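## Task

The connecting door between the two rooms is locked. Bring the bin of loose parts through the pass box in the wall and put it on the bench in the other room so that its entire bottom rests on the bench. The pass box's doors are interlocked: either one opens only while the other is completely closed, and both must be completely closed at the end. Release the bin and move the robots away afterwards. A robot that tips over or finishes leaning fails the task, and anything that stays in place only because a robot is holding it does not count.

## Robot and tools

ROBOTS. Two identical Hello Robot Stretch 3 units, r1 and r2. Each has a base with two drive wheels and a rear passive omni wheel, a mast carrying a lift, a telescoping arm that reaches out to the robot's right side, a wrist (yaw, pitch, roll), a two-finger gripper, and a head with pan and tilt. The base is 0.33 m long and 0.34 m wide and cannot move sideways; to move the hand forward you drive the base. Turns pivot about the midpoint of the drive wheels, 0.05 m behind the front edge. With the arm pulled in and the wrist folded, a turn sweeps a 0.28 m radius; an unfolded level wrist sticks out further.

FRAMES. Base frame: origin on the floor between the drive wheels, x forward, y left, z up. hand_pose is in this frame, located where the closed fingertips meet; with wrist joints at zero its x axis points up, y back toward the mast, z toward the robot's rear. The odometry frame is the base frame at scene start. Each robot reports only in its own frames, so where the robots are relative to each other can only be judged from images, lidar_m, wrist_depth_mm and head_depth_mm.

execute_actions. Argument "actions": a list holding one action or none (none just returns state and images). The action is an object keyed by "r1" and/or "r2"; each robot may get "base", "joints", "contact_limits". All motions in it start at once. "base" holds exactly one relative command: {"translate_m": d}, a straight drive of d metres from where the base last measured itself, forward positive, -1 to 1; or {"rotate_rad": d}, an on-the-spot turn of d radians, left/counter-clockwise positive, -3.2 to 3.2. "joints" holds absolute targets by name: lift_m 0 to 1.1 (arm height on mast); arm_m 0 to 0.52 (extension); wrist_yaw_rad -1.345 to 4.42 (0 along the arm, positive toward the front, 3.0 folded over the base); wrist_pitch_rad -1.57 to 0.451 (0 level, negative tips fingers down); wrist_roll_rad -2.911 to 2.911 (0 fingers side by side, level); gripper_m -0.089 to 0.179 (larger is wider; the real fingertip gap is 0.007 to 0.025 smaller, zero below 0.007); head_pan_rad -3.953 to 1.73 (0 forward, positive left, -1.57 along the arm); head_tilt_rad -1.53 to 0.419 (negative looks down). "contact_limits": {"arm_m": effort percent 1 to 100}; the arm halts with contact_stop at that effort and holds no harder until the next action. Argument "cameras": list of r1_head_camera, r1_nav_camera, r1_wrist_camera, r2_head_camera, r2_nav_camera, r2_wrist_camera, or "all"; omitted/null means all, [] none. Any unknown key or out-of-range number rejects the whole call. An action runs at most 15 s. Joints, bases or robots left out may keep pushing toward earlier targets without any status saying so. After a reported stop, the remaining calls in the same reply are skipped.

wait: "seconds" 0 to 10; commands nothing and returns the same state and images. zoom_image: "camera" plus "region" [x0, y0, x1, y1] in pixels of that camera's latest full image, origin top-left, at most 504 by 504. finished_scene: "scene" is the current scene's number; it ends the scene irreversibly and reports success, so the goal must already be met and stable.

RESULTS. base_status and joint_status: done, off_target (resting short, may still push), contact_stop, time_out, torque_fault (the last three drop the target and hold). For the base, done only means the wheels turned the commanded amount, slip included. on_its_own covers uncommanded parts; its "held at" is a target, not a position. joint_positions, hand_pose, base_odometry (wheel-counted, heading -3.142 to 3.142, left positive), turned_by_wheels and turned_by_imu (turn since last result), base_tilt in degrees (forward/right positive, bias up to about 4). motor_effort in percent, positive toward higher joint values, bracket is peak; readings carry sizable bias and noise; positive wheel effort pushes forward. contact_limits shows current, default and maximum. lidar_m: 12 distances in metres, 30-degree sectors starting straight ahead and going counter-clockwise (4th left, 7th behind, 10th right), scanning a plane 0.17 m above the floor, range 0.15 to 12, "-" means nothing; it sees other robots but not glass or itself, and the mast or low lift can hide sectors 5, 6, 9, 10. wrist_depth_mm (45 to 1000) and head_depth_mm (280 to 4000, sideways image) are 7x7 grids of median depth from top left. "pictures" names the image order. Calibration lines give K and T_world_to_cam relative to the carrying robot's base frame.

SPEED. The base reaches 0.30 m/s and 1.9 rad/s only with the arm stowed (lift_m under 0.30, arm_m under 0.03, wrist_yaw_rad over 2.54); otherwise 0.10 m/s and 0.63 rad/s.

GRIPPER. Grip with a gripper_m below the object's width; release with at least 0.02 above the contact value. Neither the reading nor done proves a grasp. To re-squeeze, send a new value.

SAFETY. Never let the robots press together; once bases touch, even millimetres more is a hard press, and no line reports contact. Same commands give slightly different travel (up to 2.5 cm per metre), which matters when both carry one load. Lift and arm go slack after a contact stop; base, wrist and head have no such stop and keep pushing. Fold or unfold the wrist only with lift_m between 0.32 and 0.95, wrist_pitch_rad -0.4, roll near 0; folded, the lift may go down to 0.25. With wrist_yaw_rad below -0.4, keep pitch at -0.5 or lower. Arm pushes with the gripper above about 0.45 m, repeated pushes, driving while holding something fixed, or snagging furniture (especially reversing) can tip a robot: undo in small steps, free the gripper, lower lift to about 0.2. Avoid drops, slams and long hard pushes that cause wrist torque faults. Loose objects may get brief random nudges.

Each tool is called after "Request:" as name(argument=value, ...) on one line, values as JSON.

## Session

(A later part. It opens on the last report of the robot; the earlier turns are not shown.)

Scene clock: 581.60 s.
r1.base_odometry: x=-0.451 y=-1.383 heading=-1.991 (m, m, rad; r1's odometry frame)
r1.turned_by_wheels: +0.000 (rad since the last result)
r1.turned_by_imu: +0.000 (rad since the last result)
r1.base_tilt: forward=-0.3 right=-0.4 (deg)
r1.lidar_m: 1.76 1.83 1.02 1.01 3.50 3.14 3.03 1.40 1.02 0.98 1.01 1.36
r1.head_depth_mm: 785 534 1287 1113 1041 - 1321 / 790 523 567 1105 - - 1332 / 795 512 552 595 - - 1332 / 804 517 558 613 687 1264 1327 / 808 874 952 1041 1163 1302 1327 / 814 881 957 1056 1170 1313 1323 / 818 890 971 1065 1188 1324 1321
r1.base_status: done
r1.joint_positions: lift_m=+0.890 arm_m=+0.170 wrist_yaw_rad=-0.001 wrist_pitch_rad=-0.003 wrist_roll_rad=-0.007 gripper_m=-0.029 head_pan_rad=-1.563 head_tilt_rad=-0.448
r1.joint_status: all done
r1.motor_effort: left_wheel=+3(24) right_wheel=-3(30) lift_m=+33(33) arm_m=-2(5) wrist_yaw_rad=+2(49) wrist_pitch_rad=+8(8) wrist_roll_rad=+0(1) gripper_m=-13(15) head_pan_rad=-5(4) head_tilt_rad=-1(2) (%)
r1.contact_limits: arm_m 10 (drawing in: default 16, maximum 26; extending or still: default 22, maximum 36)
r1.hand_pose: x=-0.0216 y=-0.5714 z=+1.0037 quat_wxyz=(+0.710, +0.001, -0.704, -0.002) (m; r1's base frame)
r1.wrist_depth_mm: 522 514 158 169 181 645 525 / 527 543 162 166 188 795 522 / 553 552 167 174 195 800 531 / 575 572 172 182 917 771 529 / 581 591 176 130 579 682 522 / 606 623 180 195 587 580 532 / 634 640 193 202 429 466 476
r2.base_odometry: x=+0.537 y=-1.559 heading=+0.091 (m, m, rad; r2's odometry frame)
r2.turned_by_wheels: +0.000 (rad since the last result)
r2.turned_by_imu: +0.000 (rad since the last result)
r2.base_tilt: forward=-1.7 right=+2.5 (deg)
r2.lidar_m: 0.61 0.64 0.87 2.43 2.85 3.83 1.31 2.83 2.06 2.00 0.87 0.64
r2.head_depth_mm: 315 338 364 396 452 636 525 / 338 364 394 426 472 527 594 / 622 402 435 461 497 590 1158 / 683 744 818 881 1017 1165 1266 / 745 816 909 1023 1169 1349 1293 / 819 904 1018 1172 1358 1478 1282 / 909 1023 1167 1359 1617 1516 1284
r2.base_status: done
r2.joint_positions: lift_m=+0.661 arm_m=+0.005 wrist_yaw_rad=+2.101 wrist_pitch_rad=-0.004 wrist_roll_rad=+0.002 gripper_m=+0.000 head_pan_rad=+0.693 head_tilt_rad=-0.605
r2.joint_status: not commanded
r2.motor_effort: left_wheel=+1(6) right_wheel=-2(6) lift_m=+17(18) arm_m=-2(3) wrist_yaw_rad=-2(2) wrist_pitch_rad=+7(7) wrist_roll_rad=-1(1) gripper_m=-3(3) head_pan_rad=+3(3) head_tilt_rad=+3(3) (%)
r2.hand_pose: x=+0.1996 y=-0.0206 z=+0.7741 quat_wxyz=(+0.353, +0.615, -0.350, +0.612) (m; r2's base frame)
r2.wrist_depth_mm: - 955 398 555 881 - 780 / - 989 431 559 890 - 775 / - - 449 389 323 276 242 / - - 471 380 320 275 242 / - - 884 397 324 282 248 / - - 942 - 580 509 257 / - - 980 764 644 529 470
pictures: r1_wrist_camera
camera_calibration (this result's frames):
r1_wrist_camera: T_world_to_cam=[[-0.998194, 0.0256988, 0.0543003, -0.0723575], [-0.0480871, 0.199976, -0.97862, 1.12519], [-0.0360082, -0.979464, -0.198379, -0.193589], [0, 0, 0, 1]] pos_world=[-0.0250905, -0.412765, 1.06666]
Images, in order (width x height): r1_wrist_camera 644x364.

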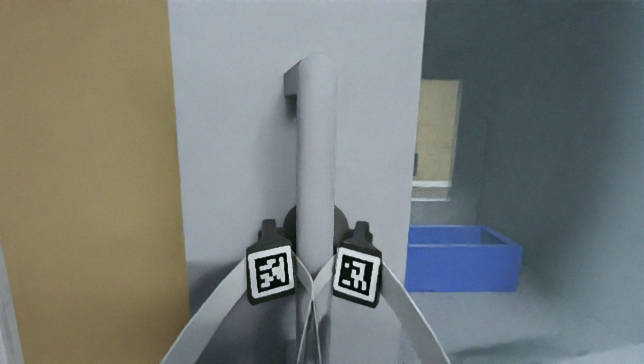

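Request:
execute_actions(actions=[{"r1":{"base":{"translate_m":-0.036},"joints":{"arm_m":0.10},"contact_limits":{"arm_m":10}},"r2":{"base":{"translate_m":-0.08}}}], cameras=[])

Request:
execute_actions(actions=[{"r1":{"joints":{"gripper_m":0.07}}}], cameras=[])

Request:
execute_actions(actions=[{"r1":{"joints":{"arm_m":0.003,"head_tilt_rad":-0.8},"contact_limits":{"arm_m":10}}}], cameras=["r1_wrist_camera","r1_nav_camera"])

Scene clock: 597.90 s.
r1.base_odometry: x=-0.436 y=-1.350 heading=-1.991 (m, m, rad; r1's odometry frame)
r1.turned_by_wheels: +0.000 (rad since the last result)
r1.turned_by_imu: +0.000 (rad since the last result)
r1.base_tilt: forward=-0.3 right=-0.3 (deg)
r1.lidar_m: 1.80 1.87 1.02 1.12 1.03 3.11 2.99 1.39 1.02 0.98 1.01 1.36
r1.head_depth_mm: 786 484 528 1123 944 - - / 791 465 503 1104 922 - - / 796 446 483 524 - - - / 803 434 466 515 569 650 1323 / 807 865 941 1023 1162 1301 1327 / 813 883 960 1054 1175 1319 1331 / 821 890 966 1067 1183 1339 1326
r1.base_status: done
r1.joint_positions: lift_m=+0.890 arm_m=+0.100 wrist_yaw_rad=-0.005 wrist_pitch_rad=-0.004 wrist_roll_rad=-0.007 gripper_m=-0.029 head_pan_rad=-1.563 head_tilt_rad=-0.448
r1.joint_status: all done
r1.motor_effort: left_wheel=+2(18) right_wheel=-1(23) lift_m=+33(32) arm_m=-2(2) wrist_yaw_rad=+6(39) wrist_pitch_rad=+8(8) wrist_roll_rad=+0(0) gripper_m=-12(15) head_pan_rad=-5(5) head_tilt_rad=-1(1) (%)
r1.contact_limits: arm_m 10 (drawing in: default 16, maximum 26; extending or still: default 22, maximum 36)
r1.hand_pose: x=-0.0226 y=-0.5014 z=+1.0036 quat_wxyz=(+0.710, +0.000, -0.704, -0.003) (m; r1's base frame)
r1.wrist_depth_mm: 589 581 153 171 538 644 481 / 602 603 158 144 922 719 482 / 619 620 163 172 949 718 479 / 633 636 167 179 979 727 483 / 667 657 171 132 641 668 475 / 686 685 174 139 617 613 400 / 690 721 187 199 480 469 379
r2.base_odometry: x=+0.457 y=-1.566 heading=+0.091 (m, m, rad; r2's odometry frame)
r2.turned_by_wheels: +0.000 (rad since the last result)
r2.turned_by_imu: +0.000 (rad since the last result)
r2.base_tilt: forward=-1.6 right=+2.4 (deg)
r2.lidar_m: 0.69 0.72 0.99 2.74 2.86 3.74 1.23 2.85 2.06 1.99 0.98 0.72
r2.head_depth_mm: 392 420 452 490 536 588 1035 / 661 467 492 522 571 651 1165 / 719 777 836 595 1025 1162 1254 / 777 847 931 1036 1164 1323 1300 / 848 933 1033 1164 1333 1458 1289 / 933 1036 1159 1328 1555 1520 1289 / 1032 1161 1329 1550 1745 1518 1280
r2.base_status: done
r2.joint_positions: lift_m=+0.661 arm_m=+0.005 wrist_yaw_rad=+2.101 wrist_pitch_rad=-0.004 wrist_roll_rad=+0.002 gripper_m=+0.000 head_pan_rad=+0.693 head_tilt_rad=-0.605
r2.joint_status: not commanded
r2.motor_effort: left_wheel=+1(5) right_wheel=-2(6) lift_m=+17(17) arm_m=-2(2) wrist_yaw_rad=-2(2) wrist_pitch_rad=+8(7) wrist_roll_rad=-1(1) gripper_m=-4(4) head_pan_rad=+3(2) head_tilt_rad=+3(3) (%)
r2.hand_pose: x=+0.1996 y=-0.0206 z=+0.7741 quat_wxyz=(+0.353, +0.615, -0.350, +0.612) (m; r2's base frame)
r2.wrist_depth_mm: - - 873 462 923 - 872 / - - 910 473 969 - 907 / - - 951 472 409 346 305 / - - 976 479 404 348 306 / - - - 785 440 363 315 / - - - - 660 605 525 / - - - 887 735 609 532
pictures: none
No camera images: the call's "cameras" was empty. Leave "cameras" out to get every camera's image.

Scene clock: 599.40 s.
r1.base_odometry: x=-0.436 y=-1.350 heading=-1.991 (m, m, rad; r1's odometry frame)
r1.turned_by_wheels: +0.000 (rad since the last result)
r1.turned_by_imu: +0.000 (rad since the last result)
r1.base_tilt: forward=-0.3 right=-0.3 (deg)
r1.lidar_m: 1.80 1.86 1.02 1.12 1.03 3.11 2.98 1.39 1.02 0.98 1.01 1.36
r1.head_depth_mm: 785 492 536 1119 945 - - / 794 472 512 1106 945 - - / 796 455 491 532 574 - - / 802 441 476 523 588 664 1326 / 810 868 941 1027 1154 1301 1324 / 815 881 959 1053 1170 1319 1329 / 823 888 969 1061 1181 1330 1329
r1.base_status: not commanded
r1.joint_positions: lift_m=+0.890 arm_m=+0.100 wrist_yaw_rad=-0.002 wrist_pitch_rad=-0.004 wrist_roll_rad=-0.007 gripper_m=+0.070 head_pan_rad=-1.563 head_tilt_rad=-0.448
r1.joint_status: all done
r1.motor_effort: left_wheel=+2(2) right_wheel=-2(2) lift_m=+33(33) arm_m=-1(2) wrist_yaw_rad=+3(6) wrist_pitch_rad=+8(8) wrist_roll_rad=+0(0) gripper_m=+0(80) head_pan_rad=-5(5) head_tilt_rad=-1(1) (%)
r1.hand_pose: x=-0.0220 y=-0.5013 z=+1.0036 quat_wxyz=(+0.710, +0.001, -0.704, -0.002) (m; r1's base frame)
r1.wrist_depth_mm: 591 593 163 180 579 631 488 / 607 592 167 177 934 733 487 / 619 625 172 182 943 725 484 / 638 645 177 187 - 724 488 / 665 651 187 195 656 677 487 / 696 699 195 203 - 617 398 / 696 706 194 221 480 366 379
r2.base_odometry: x=+0.457 y=-1.566 heading=+0.091 (m, m, rad; r2's odometry frame)
r2.turned_by_wheels: +0.000 (rad since the last result)
r2.turned_by_imu: +0.000 (rad since the last result)
r2.base_tilt: forward=-1.7 right=+2.5 (deg)
r2.lidar_m: 0.69 0.72 0.98 2.74 2.85 3.72 1.23 2.85 2.06 1.99 0.98 0.72
r2.head_depth_mm: 391 419 452 490 536 589 1032 / 661 467 492 522 571 650 1154 / 716 780 839 596 1027 1165 1254 / 778 848 931 1038 1165 1324 1293 / 847 936 1035 1165 1329 1452 1285 / 933 1029 1162 1331 1542 1523 1287 / 1037 1161 1332 1553 1741 1519 1283
r2.base_status: not commanded
r2.joint_positions: lift_m=+0.661 arm_m=+0.005 wrist_yaw_rad=+2.101 wrist_pitch_rad=-0.004 wrist_roll_rad=+0.002 gripper_m=+0.000 head_pan_rad=+0.693 head_tilt_rad=-0.605
r2.joint_status: not commanded
r2.motor_effort: left_wheel=+1(1) right_wheel=-2(2) lift_m=+17(17) arm_m=-3(2) wrist_yaw_rad=-2(2) wrist_pitch_rad=+8(8) wrist_roll_rad=-1(1) gripper_m=-4(4) head_pan_rad=+3(3) head_tilt_rad=+3(2) (%)
r2.hand_pose: x=+0.1996 y=-0.0206 z=+0.7741 quat_wxyz=(+0.353, +0.615, -0.350, +0.612) (m; r2's base frame)
r2.wrist_depth_mm: - - 866 459 925 - 878 / - - 890 477 947 - 904 / - - 937 469 411 349 306 / - - 956 478 402 349 307 / - - - 777 443 362 312 / - - - - 671 599 522 / - - - 892 730 606 535
pictures: none
No camera images: the call's "cameras" was empty. Leave "cameras" out to get every camera's image.

Scene clock: 601.33 s.
r1.base_odometry: x=-0.436 y=-1.350 heading=-1.991 (m, m, rad; r1's odometry frame)
r1.turned_by_wheels: +0.000 (rad since the last result)
r1.turned_by_imu: +0.000 (rad since the last result)
r1.base_tilt: forward=-0.3 right=-0.3 (deg)
r1.lidar_m: 1.80 1.87 1.02 1.12 1.03 3.11 2.98 1.40 1.02 0.98 1.01 1.36
r1.head_depth_mm: 1564 1219 955 790 - - - / 442 954 960 735 - - 1108 / 427 477 566 660 - - 1113 / 413 476 556 704 1484 1296 1130 / 809 729 1111 1340 1520 1297 1134 / 832 956 1116 1352 1523 1305 1133 / 837 963 1135 1370 1529 1301 1134
r1.base_status: not commanded
r1.joint_positions: lift_m=+0.890 arm_m=+0.003 wrist_yaw_rad=-0.001 wrist_pitch_rad=-0.003 wrist_roll_rad=-0.007 gripper_m=+0.070 head_pan_rad=-1.563 head_tilt_rad=-0.790
r1.joint_status: all done
r1.motor_effort: left_wheel=+2(2) right_wheel=-2(2) lift_m=+32(33) arm_m=-2(2) wrist_yaw_rad=+2(3) wrist_pitch_rad=+8(8) wrist_roll_rad=+0(1) gripper_m=-1(2) head_pan_rad=-4(5) head_tilt_rad=-4(21) (%)
r1.contact_limits: arm_m 10 (drawing in: default 16, maximum 26; extending or still: default 22, maximum 36)
r1.hand_pose: x=-0.0217 y=-0.4044 z=+1.0038 quat_wxyz=(+0.710, +0.001, -0.704, -0.002) (m; r1's base frame)
r1.wrist_depth_mm: 673 682 253 270 635 364 400 / 710 705 261 274 - 729 437 / 710 718 270 280 - 722 448 / 746 755 279 285 - 716 475 / 745 764 288 299 742 728 494 / 781 803 291 310 - 473 508 / 795 817 317 329 383 465 821
r2.base_odometry: x=+0.457 y=-1.566 heading=+0.091 (m, m, rad; r2's odometry frame)
r2.turned_by_wheels: +0.000 (rad since the last result)
r2.turned_by_imu: +0.000 (rad since the last result)
r2.base_tilt: forward=-1.8 right=+2.4 (deg)
r2.lidar_m: 0.69 0.72 0.99 2.74 2.85 3.73 1.23 2.84 2.06 1.99 0.98 0.72
r2.head_depth_mm: 392 420 452 489 536 589 1033 / 660 467 492 522 570 650 1162 / 719 778 839 595 1028 1164 1249 / 777 848 932 1037 1163 1331 1297 / 849 931 1032 1162 1331 1458 1291 / 932 1034 1171 1331 1549 1519 1289 / 1036 1164 1331 1556 1743 1511 1285
r2.base_status: not commanded
r2.joint_positions: lift_m=+0.661 arm_m=+0.005 wrist_yaw_rad=+2.101 wrist_pitch_rad=-0.004 wrist_roll_rad=+0.002 gripper_m=+0.000 head_pan_rad=+0.693 head_tilt_rad=-0.605
r2.joint_status: not commanded
r2.motor_effort: left_wheel=+1(1) right_wheel=-2(2) lift_m=+17(17) arm_m=-3(2) wrist_yaw_rad=-2(2) wrist_pitch_rad=+7(8) wrist_roll_rad=-1(1) gripper_m=-4(3) head_pan_rad=+3(3) head_tilt_rad=+2(2) (%)
r2.hand_pose: x=+0.1996 y=-0.0206 z=+0.7741 quat_wxyz=(+0.353, +0.615, -0.350, +0.612) (m; r2's base frame)
r2.wrist_depth_mm: - - 868 462 934 - 878 / - - 903 475 946 - 888 / - - 934 475 412 346 305 / - - 987 485 405 348 308 / - - - 783 444 363 313 / - - - - 670 606 521 / - - - 899 746 613 531
pictures: r1_nav_camera (sideways: a quarter turn counterclockwise sets it upright), r1_wrist_camera
camera_calibration (this result's frames):
r1_nav_camera: T_world_to_cam=[[0.0239254, -0.733986, 0.678743, -0.85079], [-0.999675, -0.0116242, 0.0226679, 0.0317108], [-0.00874812, -0.679065, -0.734026, 0.916534], [0, 0, 0, 1]] pos_world=[0.060074, -0.00171367, 1.24951]
r1_wrist_camera: T_world_to_cam=[[-0.998185, 0.0260556, 0.054296, -0.0765925], [-0.048018, 0.199815, -0.978656, 1.0918], [-0.0363487, -0.979487, -0.198201, -0.030183], [0, 0, 0, 1]] pos_world=[-0.0251244, -0.245726, 1.06668]
Images, in order (width x height): r1_nav_camera 672x504, r1_wrist_camera 644x364.

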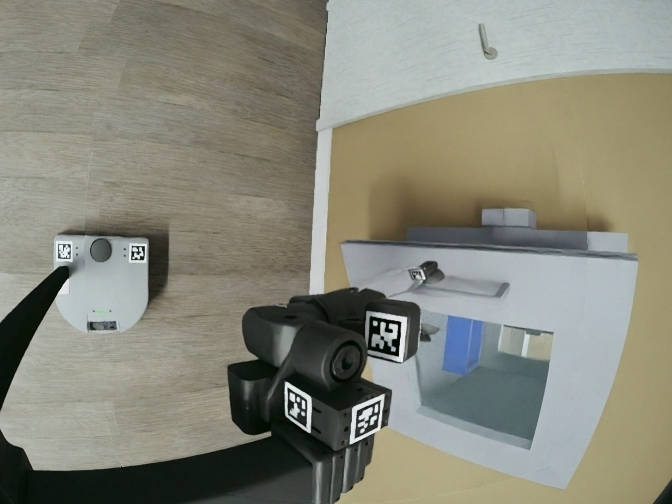

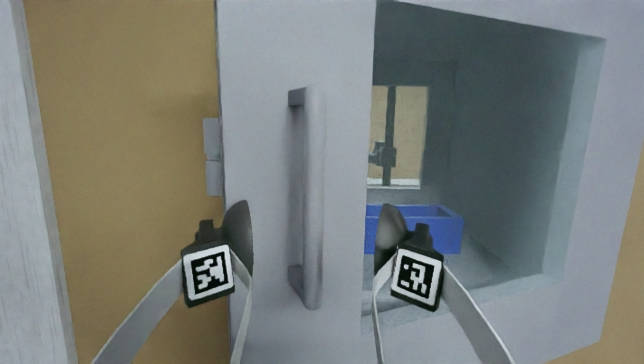

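Request:
execute_actions(actions=[{"r1":{"base":{"translate_m":0.33},"joints":{"gripper_m":0.0,"wrist_pitch_rad":-0.55,"wrist_yaw_rad":-1.3,"head_pan_rad":-2.0}},"r2":{"base":{"translate_m":-0.25}}}], cameras=[])

Request:
execute_actions(actions=[{"r1":{"joints":{"arm_m":0.41},"contact_limits":{"arm_m":12}}}], cameras=["r1_wrist_camera","r1_nav_camera"])

Scene clock: 622.90 s.
r1.base_odometry: x=-0.571 y=-1.652 heading=-1.991 (m, m, rad; r1's odometry frame)
r1.turned_by_wheels: +0.000 (rad since the last result)
r1.turned_by_imu: -0.001 (rad since the last result)
r1.base_tilt: forward=-0.3 right=-0.3 (deg)
r1.lidar_m: 1.47 1.52 2.08 0.98 2.50 3.44 3.32 1.40 1.02 0.97 0.99 1.35
r1.head_depth_mm: 976 1097 911 1683 - - 1089 / 486 561 677 1546 - - 1125 / - 583 675 794 - - 1130 / - 1060 957 1390 - - - / 700 745 1075 1326 1531 - - / 813 919 1062 1251 1458 1329 1136 / 786 884 1013 1189 1415 1307 1139
r1.base_status: done
r1.joint_positions: lift_m=+0.890 arm_m=+0.003 wrist_yaw_rad=-1.298 wrist_pitch_rad=-0.560 wrist_roll_rad=-0.007 gripper_m=+0.000 head_pan_rad=-1.993 head_tilt_rad=-0.790
r1.joint_status: all done
r1.motor_effort: left_wheel=+2(10) right_wheel=-3(4) lift_m=+33(33) arm_m=-1(2) wrist_yaw_rad=-1(1) wrist_pitch_rad=+3(7) wrist_roll_rad=+0(0) gripper_m=-1(81) head_pan_rad=-5(42) head_tilt_rad=-4(4) (%)
r1.hand_pose: x=-0.2182 y=-0.2030 z=+0.8722 quat_wxyz=(+0.425, -0.253, -0.658, -0.568) (m; r1's base frame)
r1.wrist_depth_mm: 333 637 - - - - - / 336 524 - - - - - / 331 522 - - - - - / 343 - - - - - - / 777 - - - - - - / 822 - - - - - - / 842 958 976 966 971 973 991
r2.base_odometry: x=+0.208 y=-1.589 heading=+0.091 (m, m, rad; r2's odometry frame)
r2.turned_by_wheels: +0.000 (rad since the last result)
r2.turned_by_imu: -0.001 (rad since the last result)
r2.base_tilt: forward=-1.7 right=+2.6 (deg)
r2.lidar_m: 0.94 0.98 1.34 2.75 2.86 3.48 0.98 2.85 2.06 1.97 1.31 0.98
r2.head_depth_mm: 859 923 948 1054 1161 1287 1309 / 923 994 1078 1176 1298 1422 1303 / 990 1078 1172 1288 1435 1501 1298 / 1074 1172 1289 1432 1607 1532 1299 / 1175 1285 1440 1617 1763 1532 1292 / 1288 1429 1606 1834 1851 1521 1290 / 1429 1609 1837 2116 1838 1526 1283
r2.base_status: done
r2.joint_positions: lift_m=+0.661 arm_m=+0.005 wrist_yaw_rad=+2.101 wrist_pitch_rad=-0.004 wrist_roll_rad=+0.002 gripper_m=+0.000 head_pan_rad=+0.693 head_tilt_rad=-0.605
r2.joint_status: not commanded
r2.motor_effort: left_wheel=+1(6) right_wheel=-2(6) lift_m=+17(17) arm_m=-3(2) wrist_yaw_rad=-2(2) wrist_pitch_rad=+7(7) wrist_roll_rad=-1(1) gripper_m=-5(3) head_pan_rad=+2(3) head_tilt_rad=+3(3) (%)
r2.hand_pose: x=+0.1996 y=-0.0206 z=+0.7741 quat_wxyz=(+0.353, +0.615, -0.350, +0.612) (m; r2's base frame)
r2.wrist_depth_mm: - - - 976 938 - - / - - - - 939 - - / - - - - 672 571 504 / - - - - 699 585 512 / - - - - 950 817 717 / - - - - 953 845 714 / - - - - - 856 758
pictures: none
No camera images: the call's "cameras" was empty. Leave "cameras" out to get every camera's image.

Scene clock: 627.10 s.
r1.base_odometry: x=-0.571 y=-1.652 heading=-1.991 (m, m, rad; r1's odometry frame)
r1.turned_by_wheels: +0.000 (rad since the last result)
r1.turned_by_imu: +0.000 (rad since the last result)
r1.base_tilt: forward=-0.3 right=-0.3 (deg)
r1.lidar_m: 1.47 1.52 2.08 0.98 2.50 3.47 3.32 1.40 1.01 0.98 0.99 1.36
r1.head_depth_mm: 975 1100 911 1675 - - 1085 / 486 559 677 866 - 1237 1124 / - 1039 655 - 1460 1292 1126 / - 1071 - 1416 1520 1292 1127 / 702 698 1145 1327 1481 1298 1135 / 814 - 1119 1255 1455 1303 1131 / 786 857 1047 1185 1421 1301 1136
r1.base_status: not commanded
r1.joint_positions: lift_m=+0.890 arm_m=+0.410 wrist_yaw_rad=-1.299 wrist_pitch_rad=-0.560 wrist_roll_rad=-0.007 gripper_m=+0.000 head_pan_rad=-1.993 head_tilt_rad=-0.790
r1.joint_status: all done
r1.motor_effort: left_wheel=+3(2) right_wheel=-3(3) lift_m=+33(32) arm_m=+2(3) wrist_yaw_rad=-1(2) wrist_pitch_rad=+3(3) wrist_roll_rad=+0(0) gripper_m=-3(3) head_pan_rad=-5(5) head_tilt_rad=-4(4) (%)
r1.contact_limits: arm_m 12 (drawing in: default 16, maximum 26; extending or still: default 22, maximum 36)
r1.hand_pose: x=-0.2183 y=-0.6094 z=+0.8722 quat_wxyz=(+0.425, -0.253, -0.658, -0.568) (m; r1's base frame)
r1.wrist_depth_mm: 171 515 668 643 - 142 115 / 177 452 560 606 249 144 133 / 182 410 446 - 256 150 - / 200 246 396 - 262 169 - / 258 258 847 - 266 226 - / 393 303 827 - 262 - - / 439 605 943 964 956 960 979
r2.base_odometry: x=+0.208 y=-1.589 heading=+0.091 (m, m, rad; r2's odometry frame)
r2.turned_by_wheels: +0.000 (rad since the last result)
r2.turned_by_imu: +0.000 (rad since the last result)
r2.base_tilt: forward=-1.7 right=+2.5 (deg)
r2.lidar_m: 0.94 0.98 1.34 2.75 2.86 3.49 0.98 2.84 2.06 1.98 1.31 0.98
r2.head_depth_mm: 862 921 947 1052 1169 1289 1309 / 921 996 1078 1177 1294 1420 1305 / 995 1071 1171 1293 1435 1500 1303 / 1077 1174 1287 1429 1603 1535 1294 / 1175 1298 1434 1613 1767 1520 1292 / 1290 1432 1614 1832 1861 1518 1285 / 1437 1605 1836 2119 1855 1515 1283
r2.base_status: not commanded
r2.joint_positions: lift_m=+0.661 arm_m=+0.005 wrist_yaw_rad=+2.101 wrist_pitch_rad=-0.004 wrist_roll_rad=+0.002 gripper_m=+0.000 head_pan_rad=+0.693 head_tilt_rad=-0.605
r2.joint_status: not commanded
r2.motor_effort: left_wheel=+1(1) right_wheel=-2(2) lift_m=+18(17) arm_m=-3(2) wrist_yaw_rad=-2(2) wrist_pitch_rad=+8(7) wrist_roll_rad=-1(1) gripper_m=-4(4) head_pan_rad=+3(2) head_tilt_rad=+2(2) (%)
r2.hand_pose: x=+0.1996 y=-0.0206 z=+0.7741 quat_wxyz=(+0.353, +0.615, -0.350, +0.612) (m; r2's base frame)
r2.wrist_depth_mm: - - - 983 927 - - / - - - - 963 - - / - - - - 674 568 502 / - - - - 695 593 501 / - - - - 941 824 719 / - - - - 941 845 729 / - - - - - 861 752
pictures: r1_nav_camera (sideways: a quarter turn counterclockwise sets it upright), r1_wrist_camera
camera_calibration (this result's frames):
r1_nav_camera: T_world_to_cam=[[-0.284009, -0.677379, 0.678599, -0.848724], [-0.913684, 0.405793, 0.0226671, 0.0311873], [-0.290725, -0.613587, -0.734159, 0.918427], [0, 0, 0, 1]] pos_world=[0.0544601, -0.0240288, 1.24951]
r1_wrist_camera: T_world_to_cam=[[-0.274758, 0.959677, 0.0594037, 0.462102], [0.648698, 0.230618, -0.725263, 0.944354], [-0.709717, -0.160737, -0.685905, 0.5131], [0, 0, 0, 1]] pos_world=[-0.121478, -0.57878, 1.00939]
Images, in order (width x height): r1_nav_camera 672x504, r1_wrist_camera 644x364.

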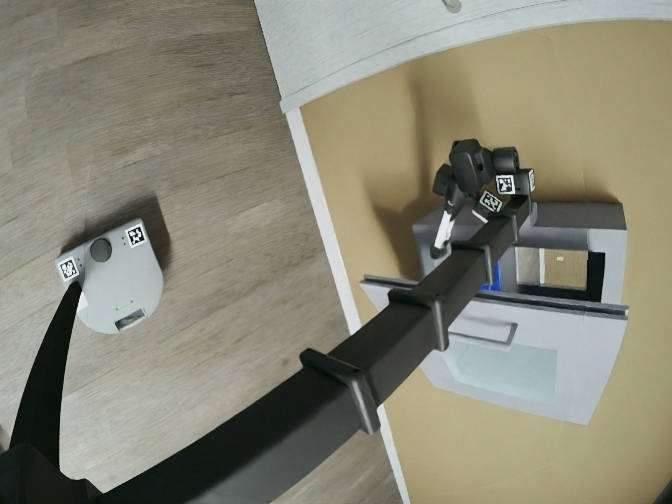

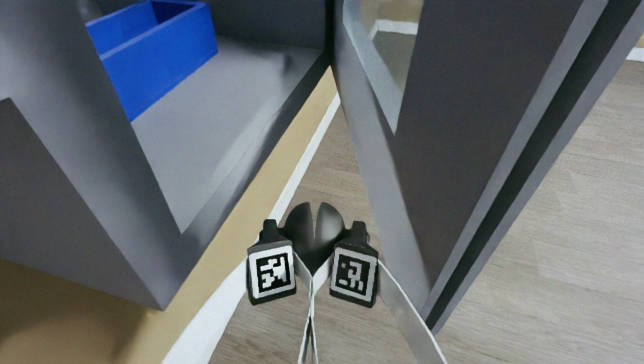

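Request:
execute_actions(actions=[{"r1":{"base":{"translate_m":-0.085},"joints":{"arm_m":0.385},"contact_limits":{"arm_m":12}}}], cameras=[])

Request:
execute_actions(actions=[{"r1":{"base":{"translate_m":-0.06},"joints":{"arm_m":0.28},"contact_limits":{"arm_m":12}}}], cameras=["r1_wrist_camera","r1_nav_camera"])

Scene clock: 640.00 s.
r1.base_odometry: x=-0.536 y=-1.574 heading=-1.991 (m, m, rad; r1's odometry frame)
r1.turned_by_wheels: +0.000 (rad since the last result)
r1.turned_by_imu: +0.000 (rad since the last result)
r1.base_tilt: forward=-0.3 right=-0.4 (deg)
r1.lidar_m: 1.55 1.61 2.20 0.98 3.48 3.37 3.24 1.40 1.02 0.98 1.02 1.36
r1.head_depth_mm: 923 1005 956 1676 - - 1084 / 1036 1133 881 1550 - 1235 1129 / 476 539 622 - 1461 1292 1130 / 449 517 - 1371 1513 1292 1130 / 1847 1282 911 1332 1491 1295 1130 / 667 674 - 1250 1452 1294 1134 / 784 857 1043 1185 1423 1304 1134
r1.base_status: done
r1.joint_positions: lift_m=+0.890 arm_m=+0.385 wrist_yaw_rad=-1.299 wrist_pitch_rad=-0.560 wrist_roll_rad=-0.007 gripper_m=+0.000 head_pan_rad=-1.993 head_tilt_rad=-0.790
r1.joint_status: all done
r1.motor_effort: left_wheel=+3(5) right_wheel=-3(10) lift_m=+33(32) arm_m=-2(2) wrist_yaw_rad=-1(0) wrist_pitch_rad=+3(3) wrist_roll_rad=+0(0) gripper_m=-2(3) head_pan_rad=-5(5) head_tilt_rad=-4(4) (%)
r1.contact_limits: arm_m 12 (drawing in: default 16, maximum 26; extending or still: default 22, maximum 36)
r1.hand_pose: x=-0.2183 y=-0.5849 z=+0.8721 quat_wxyz=(+0.425, -0.253, -0.658, -0.568) (m; r1's base frame)
r1.wrist_depth_mm: 622 527 594 587 107 63 48 / 389 487 565 598 109 63 48 / 374 441 458 448 112 64 54 / 358 364 440 - 115 65 65 / 312 319 878 - 117 75 78 / 227 305 891 - 108 93 - / 234 647 939 943 140 917 980
r2.base_odometry: x=+0.208 y=-1.589 heading=+0.091 (m, m, rad; r2's odometry frame)
r2.turned_by_wheels: +0.000 (rad since the last result)
r2.turned_by_imu: +0.000 (rad since the last result)
r2.base_tilt: forward=-1.7 right=+2.4 (deg)
r2.lidar_m: 0.94 0.98 1.34 2.75 2.85 3.47 0.98 2.84 2.06 1.98 1.31 0.98
r2.head_depth_mm: 862 924 949 1048 1165 1295 1314 / 920 994 1078 1173 1292 1427 1297 / 994 1076 1177 1294 1436 1506 1298 / 1075 1171 1293 1430 1603 1534 1294 / 1172 1289 1426 1612 1759 1526 1292 / 1287 1434 1615 1844 1854 1518 1285 / 1427 1611 1826 2120 1849 1521 1288
r2.base_status: not commanded
r2.joint_positions: lift_m=+0.661 arm_m=+0.005 wrist_yaw_rad=+2.101 wrist_pitch_rad=-0.004 wrist_roll_rad=+0.002 gripper_m=+0.000 head_pan_rad=+0.693 head_tilt_rad=-0.605
r2.joint_status: not commanded
r2.motor_effort: left_wheel=+1(1) right_wheel=-2(2) lift_m=+17(17) arm_m=-2(2) wrist_yaw_rad=-2(1) wrist_pitch_rad=+8(8) wrist_roll_rad=-1(1) gripper_m=-4(4) head_pan_rad=+3(3) head_tilt_rad=+3(3) (%)
r2.hand_pose: x=+0.1996 y=-0.0206 z=+0.7741 quat_wxyz=(+0.353, +0.615, -0.350, +0.612) (m; r2's base frame)
r2.wrist_depth_mm: - - - 985 937 - - / - - - - 962 - - / - - - - 674 569 507 / - - - - 712 587 503 / - - - - 958 809 712 / - - - - 950 840 745 / - - - - - 874 754
pictures: none
No camera images: the call's "cameras" was empty. Leave "cameras" out to get every camera's image.

Scene clock: 642.00 s.
r1.base_odometry: x=-0.512 y=-1.519 heading=-1.991 (m, m, rad; r1's odometry frame)
r1.turned_by_wheels: +0.000 (rad since the last result)
r1.turned_by_imu: +0.000 (rad since the last result)
r1.base_tilt: forward=-0.3 right=-0.3 (deg)
r1.lidar_m: 1.62 1.68 2.29 0.99 3.49 3.30 3.18 1.39 1.02 0.98 1.01 1.35
r1.head_depth_mm: 811 896 891 1677 - - 1085 / 374 444 548 656 - 1234 1130 / 367 413 474 - 1449 1291 1126 / - 1290 - 1461 1520 1291 1131 / - 1294 - 1366 1490 1292 1128 / 662 698 - 1304 1453 1295 1133 / 751 834 1003 1207 1424 1301 1133
r1.base_status: done
r1.joint_positions: lift_m=+0.890 arm_m=+0.280 wrist_yaw_rad=-1.299 wrist_pitch_rad=-0.565 wrist_roll_rad=-0.007 gripper_m=+0.000 head_pan_rad=-1.993 head_tilt_rad=-0.790
r1.joint_status: all done
r1.motor_effort: left_wheel=+3(7) right_wheel=-3(17) lift_m=+33(33) arm_m=-1(1) wrist_yaw_rad=-1(10) wrist_pitch_rad=+5(5) wrist_roll_rad=+0(0) gripper_m=-2(3) head_pan_rad=-4(5) head_tilt_rad=-4(3) (%)
r1.contact_limits: arm_m 12 (drawing in: default 16, maximum 26; extending or still: default 22, maximum 36)
r1.hand_pose: x=-0.2174 y=-0.4797 z=+0.8710 quat_wxyz=(+0.424, -0.251, -0.659, -0.569) (m; r1's base frame)
r1.wrist_depth_mm: 508 591 535 - 117 82 63 / 468 548 579 428 124 85 65 / 432 447 - 307 132 89 67 / 364 416 - 287 140 93 71 / 329 719 - - 150 97 88 / 548 788 - - 149 108 - / 575 807 916 936 195 162 980
r2.base_odometry: x=+0.208 y=-1.589 heading=+0.091 (m, m, rad; r2's odometry frame)
r2.turned_by_wheels: +0.000 (rad since the last result)
r2.turned_by_imu: +0.000 (rad since the last result)
r2.base_tilt: forward=-1.8 right=+2.5 (deg)
r2.lidar_m: 0.94 0.98 1.34 2.75 2.85 3.46 0.98 2.84 2.06 1.97 1.31 0.98
r2.head_depth_mm: 861 924 946 1051 1161 1289 1303 / 919 996 1075 1175 1289 1428 1304 / 994 1076 1174 1287 1428 1496 1304 / 1078 1175 1290 1428 1611 1536 1296 / 1173 1293 1435 1608 1763 1526 1298 / 1290 1440 1610 1830 1866 1515 1289 / 1428 1604 1838 2114 1843 1514 1282
r2.base_status: not commanded
r2.joint_positions: lift_m=+0.661 arm_m=+0.005 wrist_yaw_rad=+2.101 wrist_pitch_rad=-0.004 wrist_roll_rad=+0.002 gripper_m=+0.000 head_pan_rad=+0.693 head_tilt_rad=-0.605
r2.joint_status: not commanded
r2.motor_effort: left_wheel=+2(2) right_wheel=-2(2) lift_m=+17(17) arm_m=-3(2) wrist_yaw_rad=-2(2) wrist_pitch_rad=+8(8) wrist_roll_rad=-1(1) gripper_m=-4(3) head_pan_rad=+2(2) head_tilt_rad=+2(2) (%)
r2.hand_pose: x=+0.1996 y=-0.0206 z=+0.7741 quat_wxyz=(+0.353, +0.615, -0.350, +0.612) (m; r2's base frame)
r2.wrist_depth_mm: - - - 981 941 - - / - - - - 975 - - / - - - - 660 582 504 / - - - - 701 579 511 / - - - - 948 830 725 / - - - - 929 840 732 / - - - - - 850 750
pictures: r1_nav_camera (sideways: a quarter turn counterclockwise sets it upright), r1_wrist_camera
camera_calibration (this result's frames):
r1_nav_camera: T_world_to_cam=[[-0.284012, -0.677383, 0.678594, -0.848717], [-0.913683, 0.405794, 0.0226671, 0.0311873], [-0.290724, -0.613582, -0.734164, 0.918433], [0, 0, 0, 1]] pos_world=[0.0544602, -0.0240285, 1.24951]
r1_wrist_camera: T_world_to_cam=[[-0.275535, 0.959456, 0.0593645, 0.337736], [0.652365, 0.231988, -0.721527, 0.911303], [-0.706045, -0.160079, -0.689837, 0.538322], [0, 0, 0, 1]] pos_world=[-0.121364, -0.449281, 1.00883]
Images, in order (width x height): r1_nav_camera 672x504, r1_wrist_camera 644x364.

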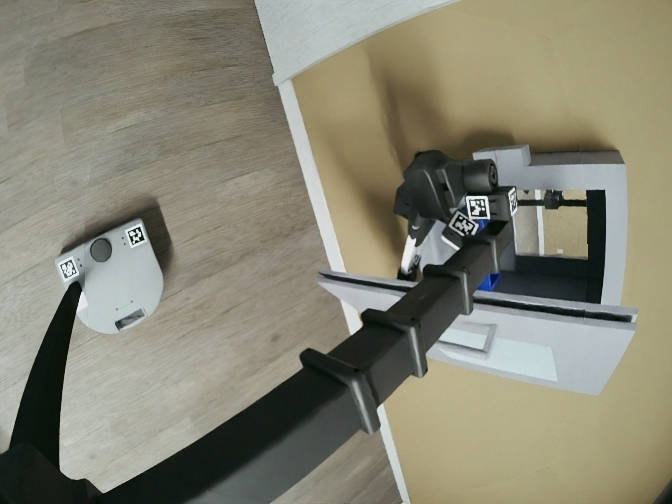

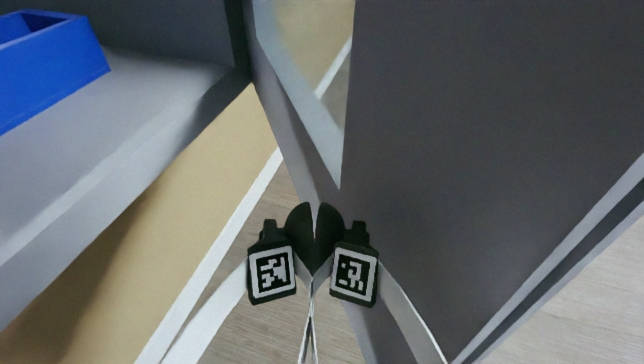

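Request:
execute_actions(actions=[{"r1":{"base":{"translate_m":-0.09},"joints":{"arm_m":0.165},"contact_limits":{"arm_m":12}}}], cameras=["r1_wrist_camera"])

Request:
execute_actions(actions=[{"r1":{"base":{"translate_m":-0.38},"joints":{"arm_m":0.09},"contact_limits":{"arm_m":12}}}], cameras=["r1_wrist_camera","r1_nav_camera","r1_head_camera"])

Scene clock: 653.73 s.
r1.base_odometry: x=-0.475 y=-1.437 heading=-1.991 (m, m, rad; r1's odometry frame)
r1.turned_by_wheels: +0.000 (rad since the last result)
r1.turned_by_imu: +0.000 (rad since the last result)
r1.base_tilt: forward=-0.2 right=-0.3 (deg)
r1.lidar_m: 1.71 1.77 2.42 1.00 3.50 3.22 3.07 1.39 1.02 0.98 1.01 1.36
r1.head_depth_mm: 752 736 368 493 - - 1086 / 855 934 1017 1099 - 1235 1123 / 1040 1136 1046 - 1480 1289 1131 / 1212 1127 1049 - 1518 1290 1129 / - 1257 1020 - 1480 1294 1133 / 2659 1254 1041 - 1467 1298 1131 / 1074 712 826 1184 1423 1303 1135
r1.base_status: done
r1.joint_positions: lift_m=+0.890 arm_m=+0.165 wrist_yaw_rad=-1.299 wrist_pitch_rad=-0.569 wrist_roll_rad=-0.007 gripper_m=+0.000 head_pan_rad=-1.993 head_tilt_rad=-0.790
r1.joint_status: all done
r1.motor_effort: left_wheel=+2(6) right_wheel=-3(18) lift_m=+33(33) arm_m=-1(1) wrist_yaw_rad=-1(12) wrist_pitch_rad=+6(7) wrist_roll_rad=+0(0) gripper_m=-3(3) head_pan_rad=-5(5) head_tilt_rad=-4(4) (%)
r1.contact_limits: arm_m 12 (drawing in: default 16, maximum 26; extending or still: default 22, maximum 36)
r1.hand_pose: x=-0.2169 y=-0.3646 z=+0.8703 quat_wxyz=(+0.423, -0.250, -0.659, -0.570) (m; r1's base frame)
r1.wrist_depth_mm: 529 501 - 177 126 99 82 / 530 539 425 194 137 105 86 / 441 809 418 219 148 112 97 / 427 862 - 245 163 120 - / 662 897 - - 178 138 - / 681 921 - - 190 - - / 693 921 923 970 257 968 957
r2.base_odometry: x=+0.208 y=-1.589 heading=+0.091 (m, m, rad; r2's odometry frame)
r2.turned_by_wheels: +0.000 (rad since the last result)
r2.turned_by_imu: +0.000 (rad since the last result)
r2.base_tilt: forward=-1.6 right=+2.5 (deg)
r2.lidar_m: 0.94 0.98 1.34 2.75 2.86 3.47 0.98 2.85 2.06 1.98 1.31 0.98
r2.head_depth_mm: 860 923 946 1051 1164 1284 1303 / 923 994 1072 1174 1290 1419 1300 / 995 1076 1170 1285 1437 1504 1300 / 1076 1174 1289 1436 1603 1531 1297 / 1173 1288 1425 1616 1757 1528 1292 / 1283 1433 1614 1839 1849 1525 1284 / 1431 1618 1829 2116 1843 1516 1282
r2.base_status: not commanded
r2.joint_positions: lift_m=+0.661 arm_m=+0.005 wrist_yaw_rad=+2.101 wrist_pitch_rad=-0.004 wrist_roll_rad=+0.002 gripper_m=+0.000 head_pan_rad=+0.693 head_tilt_rad=-0.605
r2.joint_status: not commanded
r2.motor_effort: left_wheel=+1(2) right_wheel=-2(2) lift_m=+17(17) arm_m=-2(3) wrist_yaw_rad=-2(2) wrist_pitch_rad=+7(7) wrist_roll_rad=-1(1) gripper_m=-4(3) head_pan_rad=+3(2) head_tilt_rad=+2(3) (%)
r2.hand_pose: x=+0.1996 y=-0.0206 z=+0.7741 quat_wxyz=(+0.353, +0.615, -0.350, +0.612) (m; r2's base frame)
r2.wrist_depth_mm: - - - 969 947 - - / - - - - 961 - - / - - - - 677 574 505 / - - - - 692 586 504 / - - - - 959 828 729 / - - - - 933 837 728 / - - - - - 859 748
pictures: r1_wrist_camera
camera_calibration (this result's frames):
r1_wrist_camera: T_world_to_cam=[[-0.27574, 0.959399, 0.0593372, 0.22741], [0.654898, 0.232693, -0.719001, 0.8823], [-0.703616, -0.159398, -0.692471, 0.559703], [0, 0, 0, 1]] pos_world=[-0.121294, -0.334266, 1.00846]
Images, in order (width x height): r1_wrist_camera 644x364.

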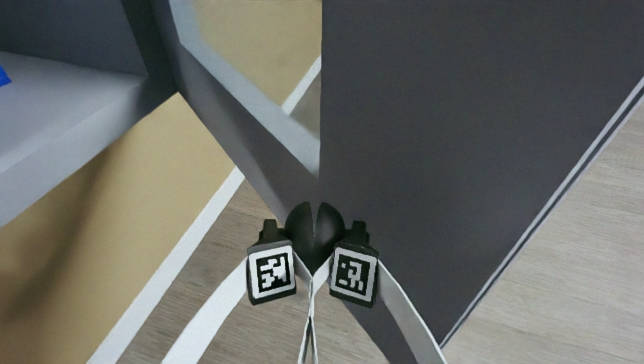

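Scene clock: 659.00 s.
r1.base_odometry: x=-0.320 y=-1.090 heading=-1.991 (m, m, rad; r1's odometry frame)
r1.turned_by_wheels: +0.000 (rad since the last result)
r1.turned_by_imu: +0.001 (rad since the last result)
r1.base_tilt: forward=-0.3 right=-0.4 (deg)
r1.lidar_m: 2.09 2.17 1.14 0.98 3.51 2.80 2.69 1.40 1.02 0.98 1.02 1.34
r1.head_depth_mm: 312 1136 384 406 - - 1088 / 364 1094 1299 1504 - 1237 1124 / 449 1045 1223 - 1445 1288 1130 / 561 657 766 - - 1277 1128 / 639 741 880 - - 1246 1130 / 812 1148 974 1175 - 1246 1127 / 1114 1206 946 1185 1425 1307 1136
r1.base_status: done
r1.joint_positions: lift_m=+0.890 arm_m=+0.090 wrist_yaw_rad=-1.299 wrist_pitch_rad=-0.569 wrist_roll_rad=-0.007 gripper_m=+0.000 head_pan_rad=-1.993 head_tilt_rad=-0.790
r1.joint_status: all done
r1.motor_effort: left_wheel=+2(6) right_wheel=-3(22) lift_m=+33(33) arm_m=-2(0) wrist_yaw_rad=+0(12) wrist_pitch_rad=+6(8) wrist_roll_rad=+0(0) gripper_m=-2(4) head_pan_rad=-5(5) head_tilt_rad=-4(4) (%)
r1.contact_limits: arm_m 12 (drawing in: default 16, maximum 26; extending or still: default 22, maximum 36)
r1.hand_pose: x=-0.2169 y=-0.2894 z=+0.8703 quat_wxyz=(+0.422, -0.250, -0.659, -0.570) (m; r1's base frame)
r1.wrist_depth_mm: 648 850 - - 108 102 96 / 655 876 - - 120 112 106 / 676 908 - - 134 125 118 / 250 249 - - 154 142 131 / 296 259 229 - 178 164 154 / 750 905 294 263 209 192 - / 802 952 941 928 270 921 976
r2.base_odometry: x=+0.208 y=-1.589 heading=+0.091 (m, m, rad; r2's odometry frame)
r2.turned_by_wheels: +0.000 (rad since the last result)
r2.turned_by_imu: +0.000 (rad since the last result)
r2.base_tilt: forward=-1.6 right=+2.5 (deg)
r2.lidar_m: 0.94 0.98 1.34 2.75 2.85 3.48 0.98 2.84 2.06 1.98 1.31 0.98
r2.head_depth_mm: 862 922 950 1048 1165 1289 1304 / 923 993 1077 1172 1294 1422 1299 / 993 1072 1175 1293 1441 1496 1303 / 1072 1169 1293 1433 1608 1532 1292 / 1172 1288 1434 1609 1761 1530 1287 / 1282 1436 1611 1831 1870 1521 1284 / 1431 1604 1841 2121 1851 1515 1278
r2.base_status: not commanded
r2.joint_positions: lift_m=+0.661 arm_m=+0.005 wrist_yaw_rad=+2.101 wrist_pitch_rad=-0.004 wrist_roll_rad=+0.002 gripper_m=+0.000 head_pan_rad=+0.693 head_tilt_rad=-0.605
r2.joint_status: not commanded
r2.motor_effort: left_wheel=+1(1) right_wheel=-2(2) lift_m=+17(17) arm_m=-2(3) wrist_yaw_rad=-2(2) wrist_pitch_rad=+8(8) wrist_roll_rad=-1(1) gripper_m=-4(4) head_pan_rad=+2(3) head_tilt_rad=+2(3) (%)
r2.hand_pose: x=+0.1996 y=-0.0206 z=+0.7741 quat_wxyz=(+0.353, +0.615, -0.350, +0.612) (m; r2's base frame)
r2.wrist_depth_mm: - - - 978 936 - - / - - - - 977 - - / - - - - 664 578 506 / - - - - 702 589 509 / - - - - 951 825 715 / - - - - 939 841 731 / - - - - - 858 753
pictures: r1_head_camera (sideways: a quarter turn clockwise sets it upright), r1_nav_camera (sideways: a quarter turn counterclockwise sets it upright), r1_wrist_camera
camera_calibration (this result's frames):
r1_head_camera: T_world_to_cam=[[0.244997, 0.641653, -0.726813, 0.96088], [0.93671, -0.350042, 0.00672146, -0.011377], [-0.250102, -0.68246, -0.686802, 0.855061], [0, 0, 0, 1]] pos_world=[-0.0109028, -0.0369895, 1.28571]
r1_nav_camera: T_world_to_cam=[[-0.284047, -0.677382, 0.67858, -0.848699], [-0.913665, 0.405835, 0.022667, 0.0311873], [-0.290746, -0.613556, -0.734177, 0.91845], [0, 0, 0, 1]] pos_world=[0.0544595, -0.0240298, 1.24951]
r1_wrist_camera: T_world_to_cam=[[-0.274941, 0.959628, 0.0593371, 0.155511], [0.655106, 0.232151, -0.718986, 0.864706], [-0.703735, -0.158807, -0.692487, 0.571813], [0, 0, 0, 1]] pos_world=[-0.121313, -0.259167, 1.00846]
Images, in order (width x height): r1_head_camera 896x504, r1_nav_camera 672x504, r1_wrist_camera 644x364.

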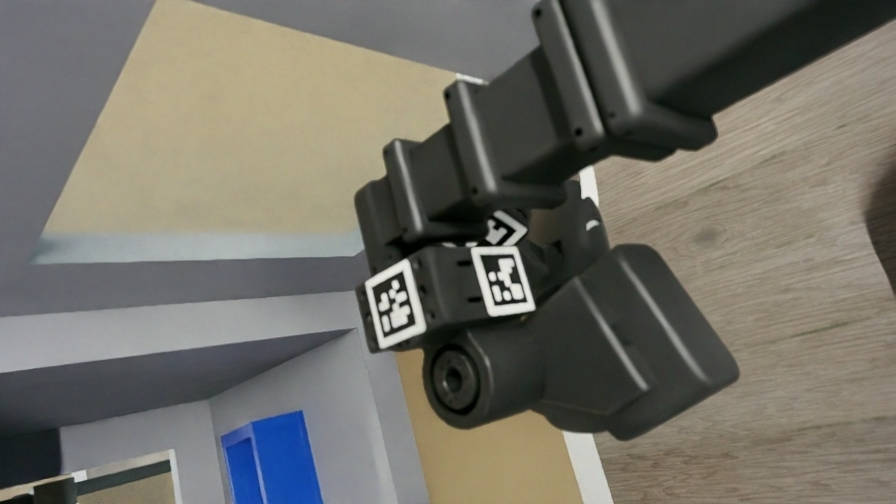

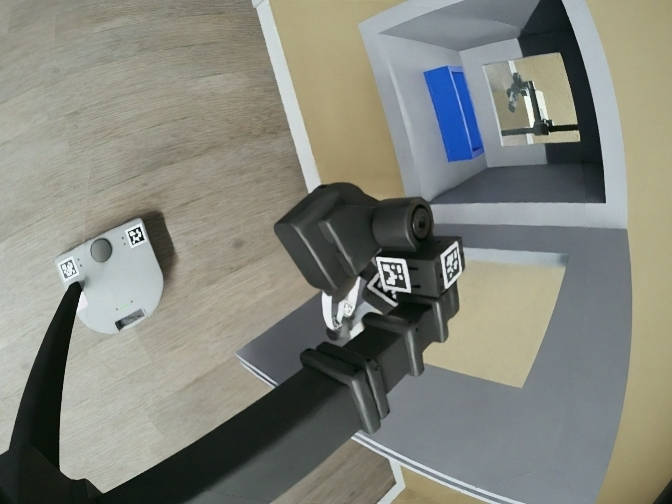

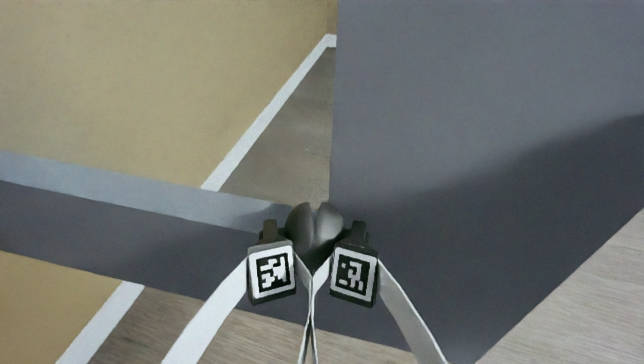

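Request:
execute_actions(actions=[{"r1":{"base":{"translate_m":0.125},"joints":{"arm_m":0.003,"wrist_pitch_rad":-1.57,"head_pan_rad":-1.57}}}], cameras=[])

Request:
execute_actions(actions=[{"r1":{"base":{"rotate_rad":-1.577},"joints":{"wrist_yaw_rad":0,"lift_m":0.99,"head_pan_rad":-0.5}}}], cameras=["r1_nav_camera"])

Scene clock: 670.87 s.
r1.base_odometry: x=-0.371 y=-1.204 heading=-1.991 (m, m, rad; r1's odometry frame)
r1.turned_by_wheels: +0.000 (rad since the last result)
r1.turned_by_imu: +0.000 (rad since the last result)
r1.base_tilt: forward=-0.3 right=-0.3 (deg)
r1.lidar_m: 1.96 2.03 1.08 0.99 3.50 2.92 2.82 1.39 1.02 0.98 1.02 1.36
r1.head_depth_mm: 1048 1018 921 1290 - - 1126 / 3958 1237 962 1301 1499 - - / 2685 1247 962 1315 1511 - - / 3427 1249 969 1323 1501 - - / 1084 1163 960 1340 1524 1295 1114 / 706 772 885 1361 1534 1302 1134 / 709 738 1126 1358 1528 1302 1135
r1.base_status: done
r1.joint_positions: lift_m=+0.890 arm_m=+0.003 wrist_yaw_rad=-1.299 wrist_pitch_rad=-1.557 wrist_roll_rad=-0.007 gripper_m=+0.000 head_pan_rad=-1.577 head_tilt_rad=-0.790
r1.joint_status: all done
joint sent to its limit — the command would take r1.wrist_pitch_rad past its lower limit, so that joint was sent only as far as its limit.
r1.motor_effort: left_wheel=+2(9) right_wheel=-3(4) lift_m=+33(33) arm_m=-1(4) wrist_yaw_rad=+0(0) wrist_pitch_rad=-3(6) wrist_roll_rad=+1(0) gripper_m=-2(0) head_pan_rad=+4(42) head_tilt_rad=-4(4) (%)
r1.hand_pose: x=-0.0017 y=-0.1425 z=+0.7721 quat_wxyz=(+0.103, +0.093, -0.701, -0.700) (m; r1's base frame)
r1.wrist_depth_mm: 859 872 866 857 867 864 882 / 896 894 898 903 - 879 900 / 919 934 904 907 - 914 894 / 957 956 926 944 959 949 947 / 972 958 983 - 963 975 - / - - - - - - - / - - - - - - -
r2.base_odometry: x=+0.208 y=-1.589 heading=+0.091 (m, m, rad; r2's odometry frame)
r2.turned_by_wheels: +0.000 (rad since the last result)
r2.turned_by_imu: +0.000 (rad since the last result)
r2.base_tilt: forward=-1.8 right=+2.5 (deg)
r2.lidar_m: 0.95 0.98 1.34 2.75 2.85 3.49 0.98 2.84 2.06 1.98 1.31 0.98
r2.head_depth_mm: 859 924 948 1050 1165 1290 1308 / 921 993 1077 1178 1287 1420 1303 / 993 1080 1173 1288 1434 1499 1301 / 1078 1174 1289 1426 1604 1531 1291 / 1173 1289 1432 1609 1749 1530 1286 / 1291 1431 1614 1841 1855 1527 1284 / 1431 1600 1838 2124 1849 1521 1277
r2.base_status: not commanded
r2.joint_positions: lift_m=+0.661 arm_m=+0.005 wrist_yaw_rad=+2.101 wrist_pitch_rad=-0.004 wrist_roll_rad=+0.002 gripper_m=+0.000 head_pan_rad=+0.693 head_tilt_rad=-0.605
r2.joint_status: not commanded
r2.motor_effort: left_wheel=+1(1) right_wheel=-2(2) lift_m=+17(17) arm_m=-3(3) wrist_yaw_rad=-2(2) wrist_pitch_rad=+7(7) wrist_roll_rad=+0(1) gripper_m=-3(4) head_pan_rad=+3(3) head_tilt_rad=+2(2) (%)
r2.hand_pose: x=+0.1996 y=-0.0206 z=+0.7741 quat_wxyz=(+0.353, +0.615, -0.350, +0.612) (m; r2's base frame)
r2.wrist_depth_mm: - - - 967 923 - - / - - - - 954 - - / - - - - 670 577 505 / - - - - 692 587 509 / - - - - 938 812 724 / - - - - 947 840 733 / - - - - - 858 742
pictures: none
No camera images: the call's "cameras" was empty. Leave "cameras" out to get every camera's image.

Scene clock: 674.33 s.
r1.base_odometry: x=-0.371 y=-1.204 heading=+2.716 (m, m, rad; r1's odometry frame)
r1.turned_by_wheels: -1.577 (rad since the last result)
r1.turned_by_imu: -1.575 (rad since the last result)
r1.base_tilt: forward=-0.3 right=-0.3 (deg)
r1.lidar_m: 0.98 1.01 1.35 1.96 2.02 1.08 0.99 3.47 2.95 2.82 1.40 1.02
r1.head_depth_mm: 426 1243 1511 1718 629 1291 1123 / 1004 1166 1397 690 1479 1291 1126 / 621 1073 1215 832 1518 1293 1130 / 644 740 873 1446 1522 1294 1127 / 690 805 936 1344 1493 1296 1129 / 909 1132 973 1256 1458 1295 1132 / 1114 1208 941 1178 1413 1300 1141
r1.base_status: done
r1.joint_positions: lift_m=+0.990 arm_m=+0.003 wrist_yaw_rad=-0.002 wrist_pitch_rad=-1.557 wrist_roll_rad=-0.007 gripper_m=+0.000 head_pan_rad=-0.507 head_tilt_rad=-0.790
r1.joint_status: all done
r1.motor_effort: left_wheel=+3(10) right_wheel=-4(8) lift_m=+37(37) arm_m=-2(1) wrist_yaw_rad=+3(3) wrist_pitch_rad=-3(3) wrist_roll_rad=+0(0) gripper_m=-2(3) head_pan_rad=+5(56) head_tilt_rad=-4(4) (%)
r1.hand_pose: x=-0.0216 y=-0.1276 z=+0.8720 quat_wxyz=(+0.505, +0.498, -0.502, -0.496) (m; r1's base frame)
r1.wrist_depth_mm: 926 968 924 956 968 947 947 / 982 977 978 995 960 964 991 / - - - - - - - / - - - - - - - / - - - - - - - / - - - - - - - / - - - - - - -
r2.base_odometry: x=+0.208 y=-1.589 heading=+0.091 (m, m, rad; r2's odometry frame)
r2.turned_by_wheels: +0.000 (rad since the last result)
r2.turned_by_imu: +0.000 (rad since the last result)
r2.base_tilt: forward=-1.5 right=+2.5 (deg)
r2.lidar_m: 0.94 0.98 1.34 2.75 2.86 3.47 0.98 2.85 2.06 1.98 1.31 0.98
r2.head_depth_mm: 860 922 947 1052 1165 1289 1306 / 923 996 1075 1169 1291 1429 1301 / 991 1079 1171 1284 1432 1498 1296 / 1078 1172 1285 1432 1611 1525 1296 / 1171 1292 1432 1607 1751 1528 1290 / 1289 1434 1617 1815 1853 1514 1279 / 1430 1603 1833 2124 1851 1509 1284
r2.base_status: not commanded
r2.joint_positions: lift_m=+0.661 arm_m=+0.005 wrist_yaw_rad=+2.101 wrist_pitch_rad=-0.004 wrist_roll_rad=+0.002 gripper_m=+0.000 head_pan_rad=+0.693 head_tilt_rad=-0.605
r2.joint_status: not commanded
r2.motor_effort: left_wheel=+2(1) right_wheel=-2(2) lift_m=+17(17) arm_m=-3(3) wrist_yaw_rad=-2(2) wrist_pitch_rad=+7(7) wrist_roll_rad=-1(1) gripper_m=-4(3) head_pan_rad=+2(2) head_tilt_rad=+2(3) (%)
r2.hand_pose: x=+0.1996 y=-0.0206 z=+0.7741 quat_wxyz=(+0.353, +0.615, -0.350, +0.612) (m; r2's base frame)
r2.wrist_depth_mm: - - - 964 925 - - / - - - - 956 - - / - - - - 671 580 502 / - - - - 698 590 509 / - - - - 951 820 722 / - - - - 955 834 730 / - - - - - 859 757
pictures: r1_nav_camera (sideways: a quarter turn counterclockwise sets it upright)
camera_calibration (this result's frames):
r1_nav_camera: T_world_to_cam=[[0.650931, -0.340501, 0.678489, -0.854284], [-0.481842, -0.875965, 0.0226665, 0.0285539], [0.586614, -0.341679, -0.734261, 0.913207], [0, 0, 0, 1]] pos_world=[0.0341381, 0.046151, 1.24951]
Images, in order (width x height): r1_nav_camera 672x504.

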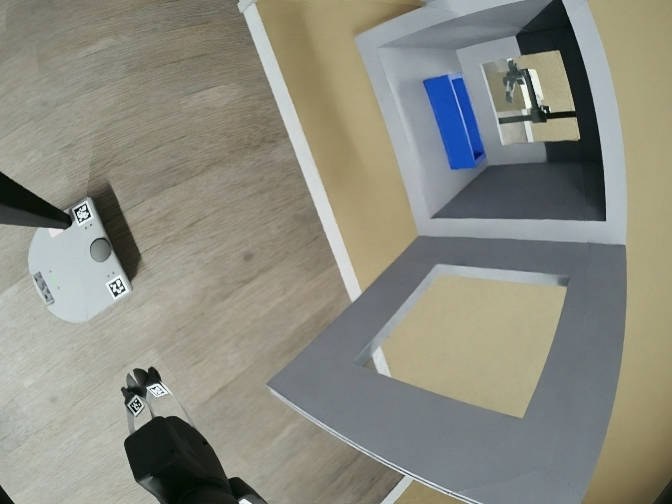

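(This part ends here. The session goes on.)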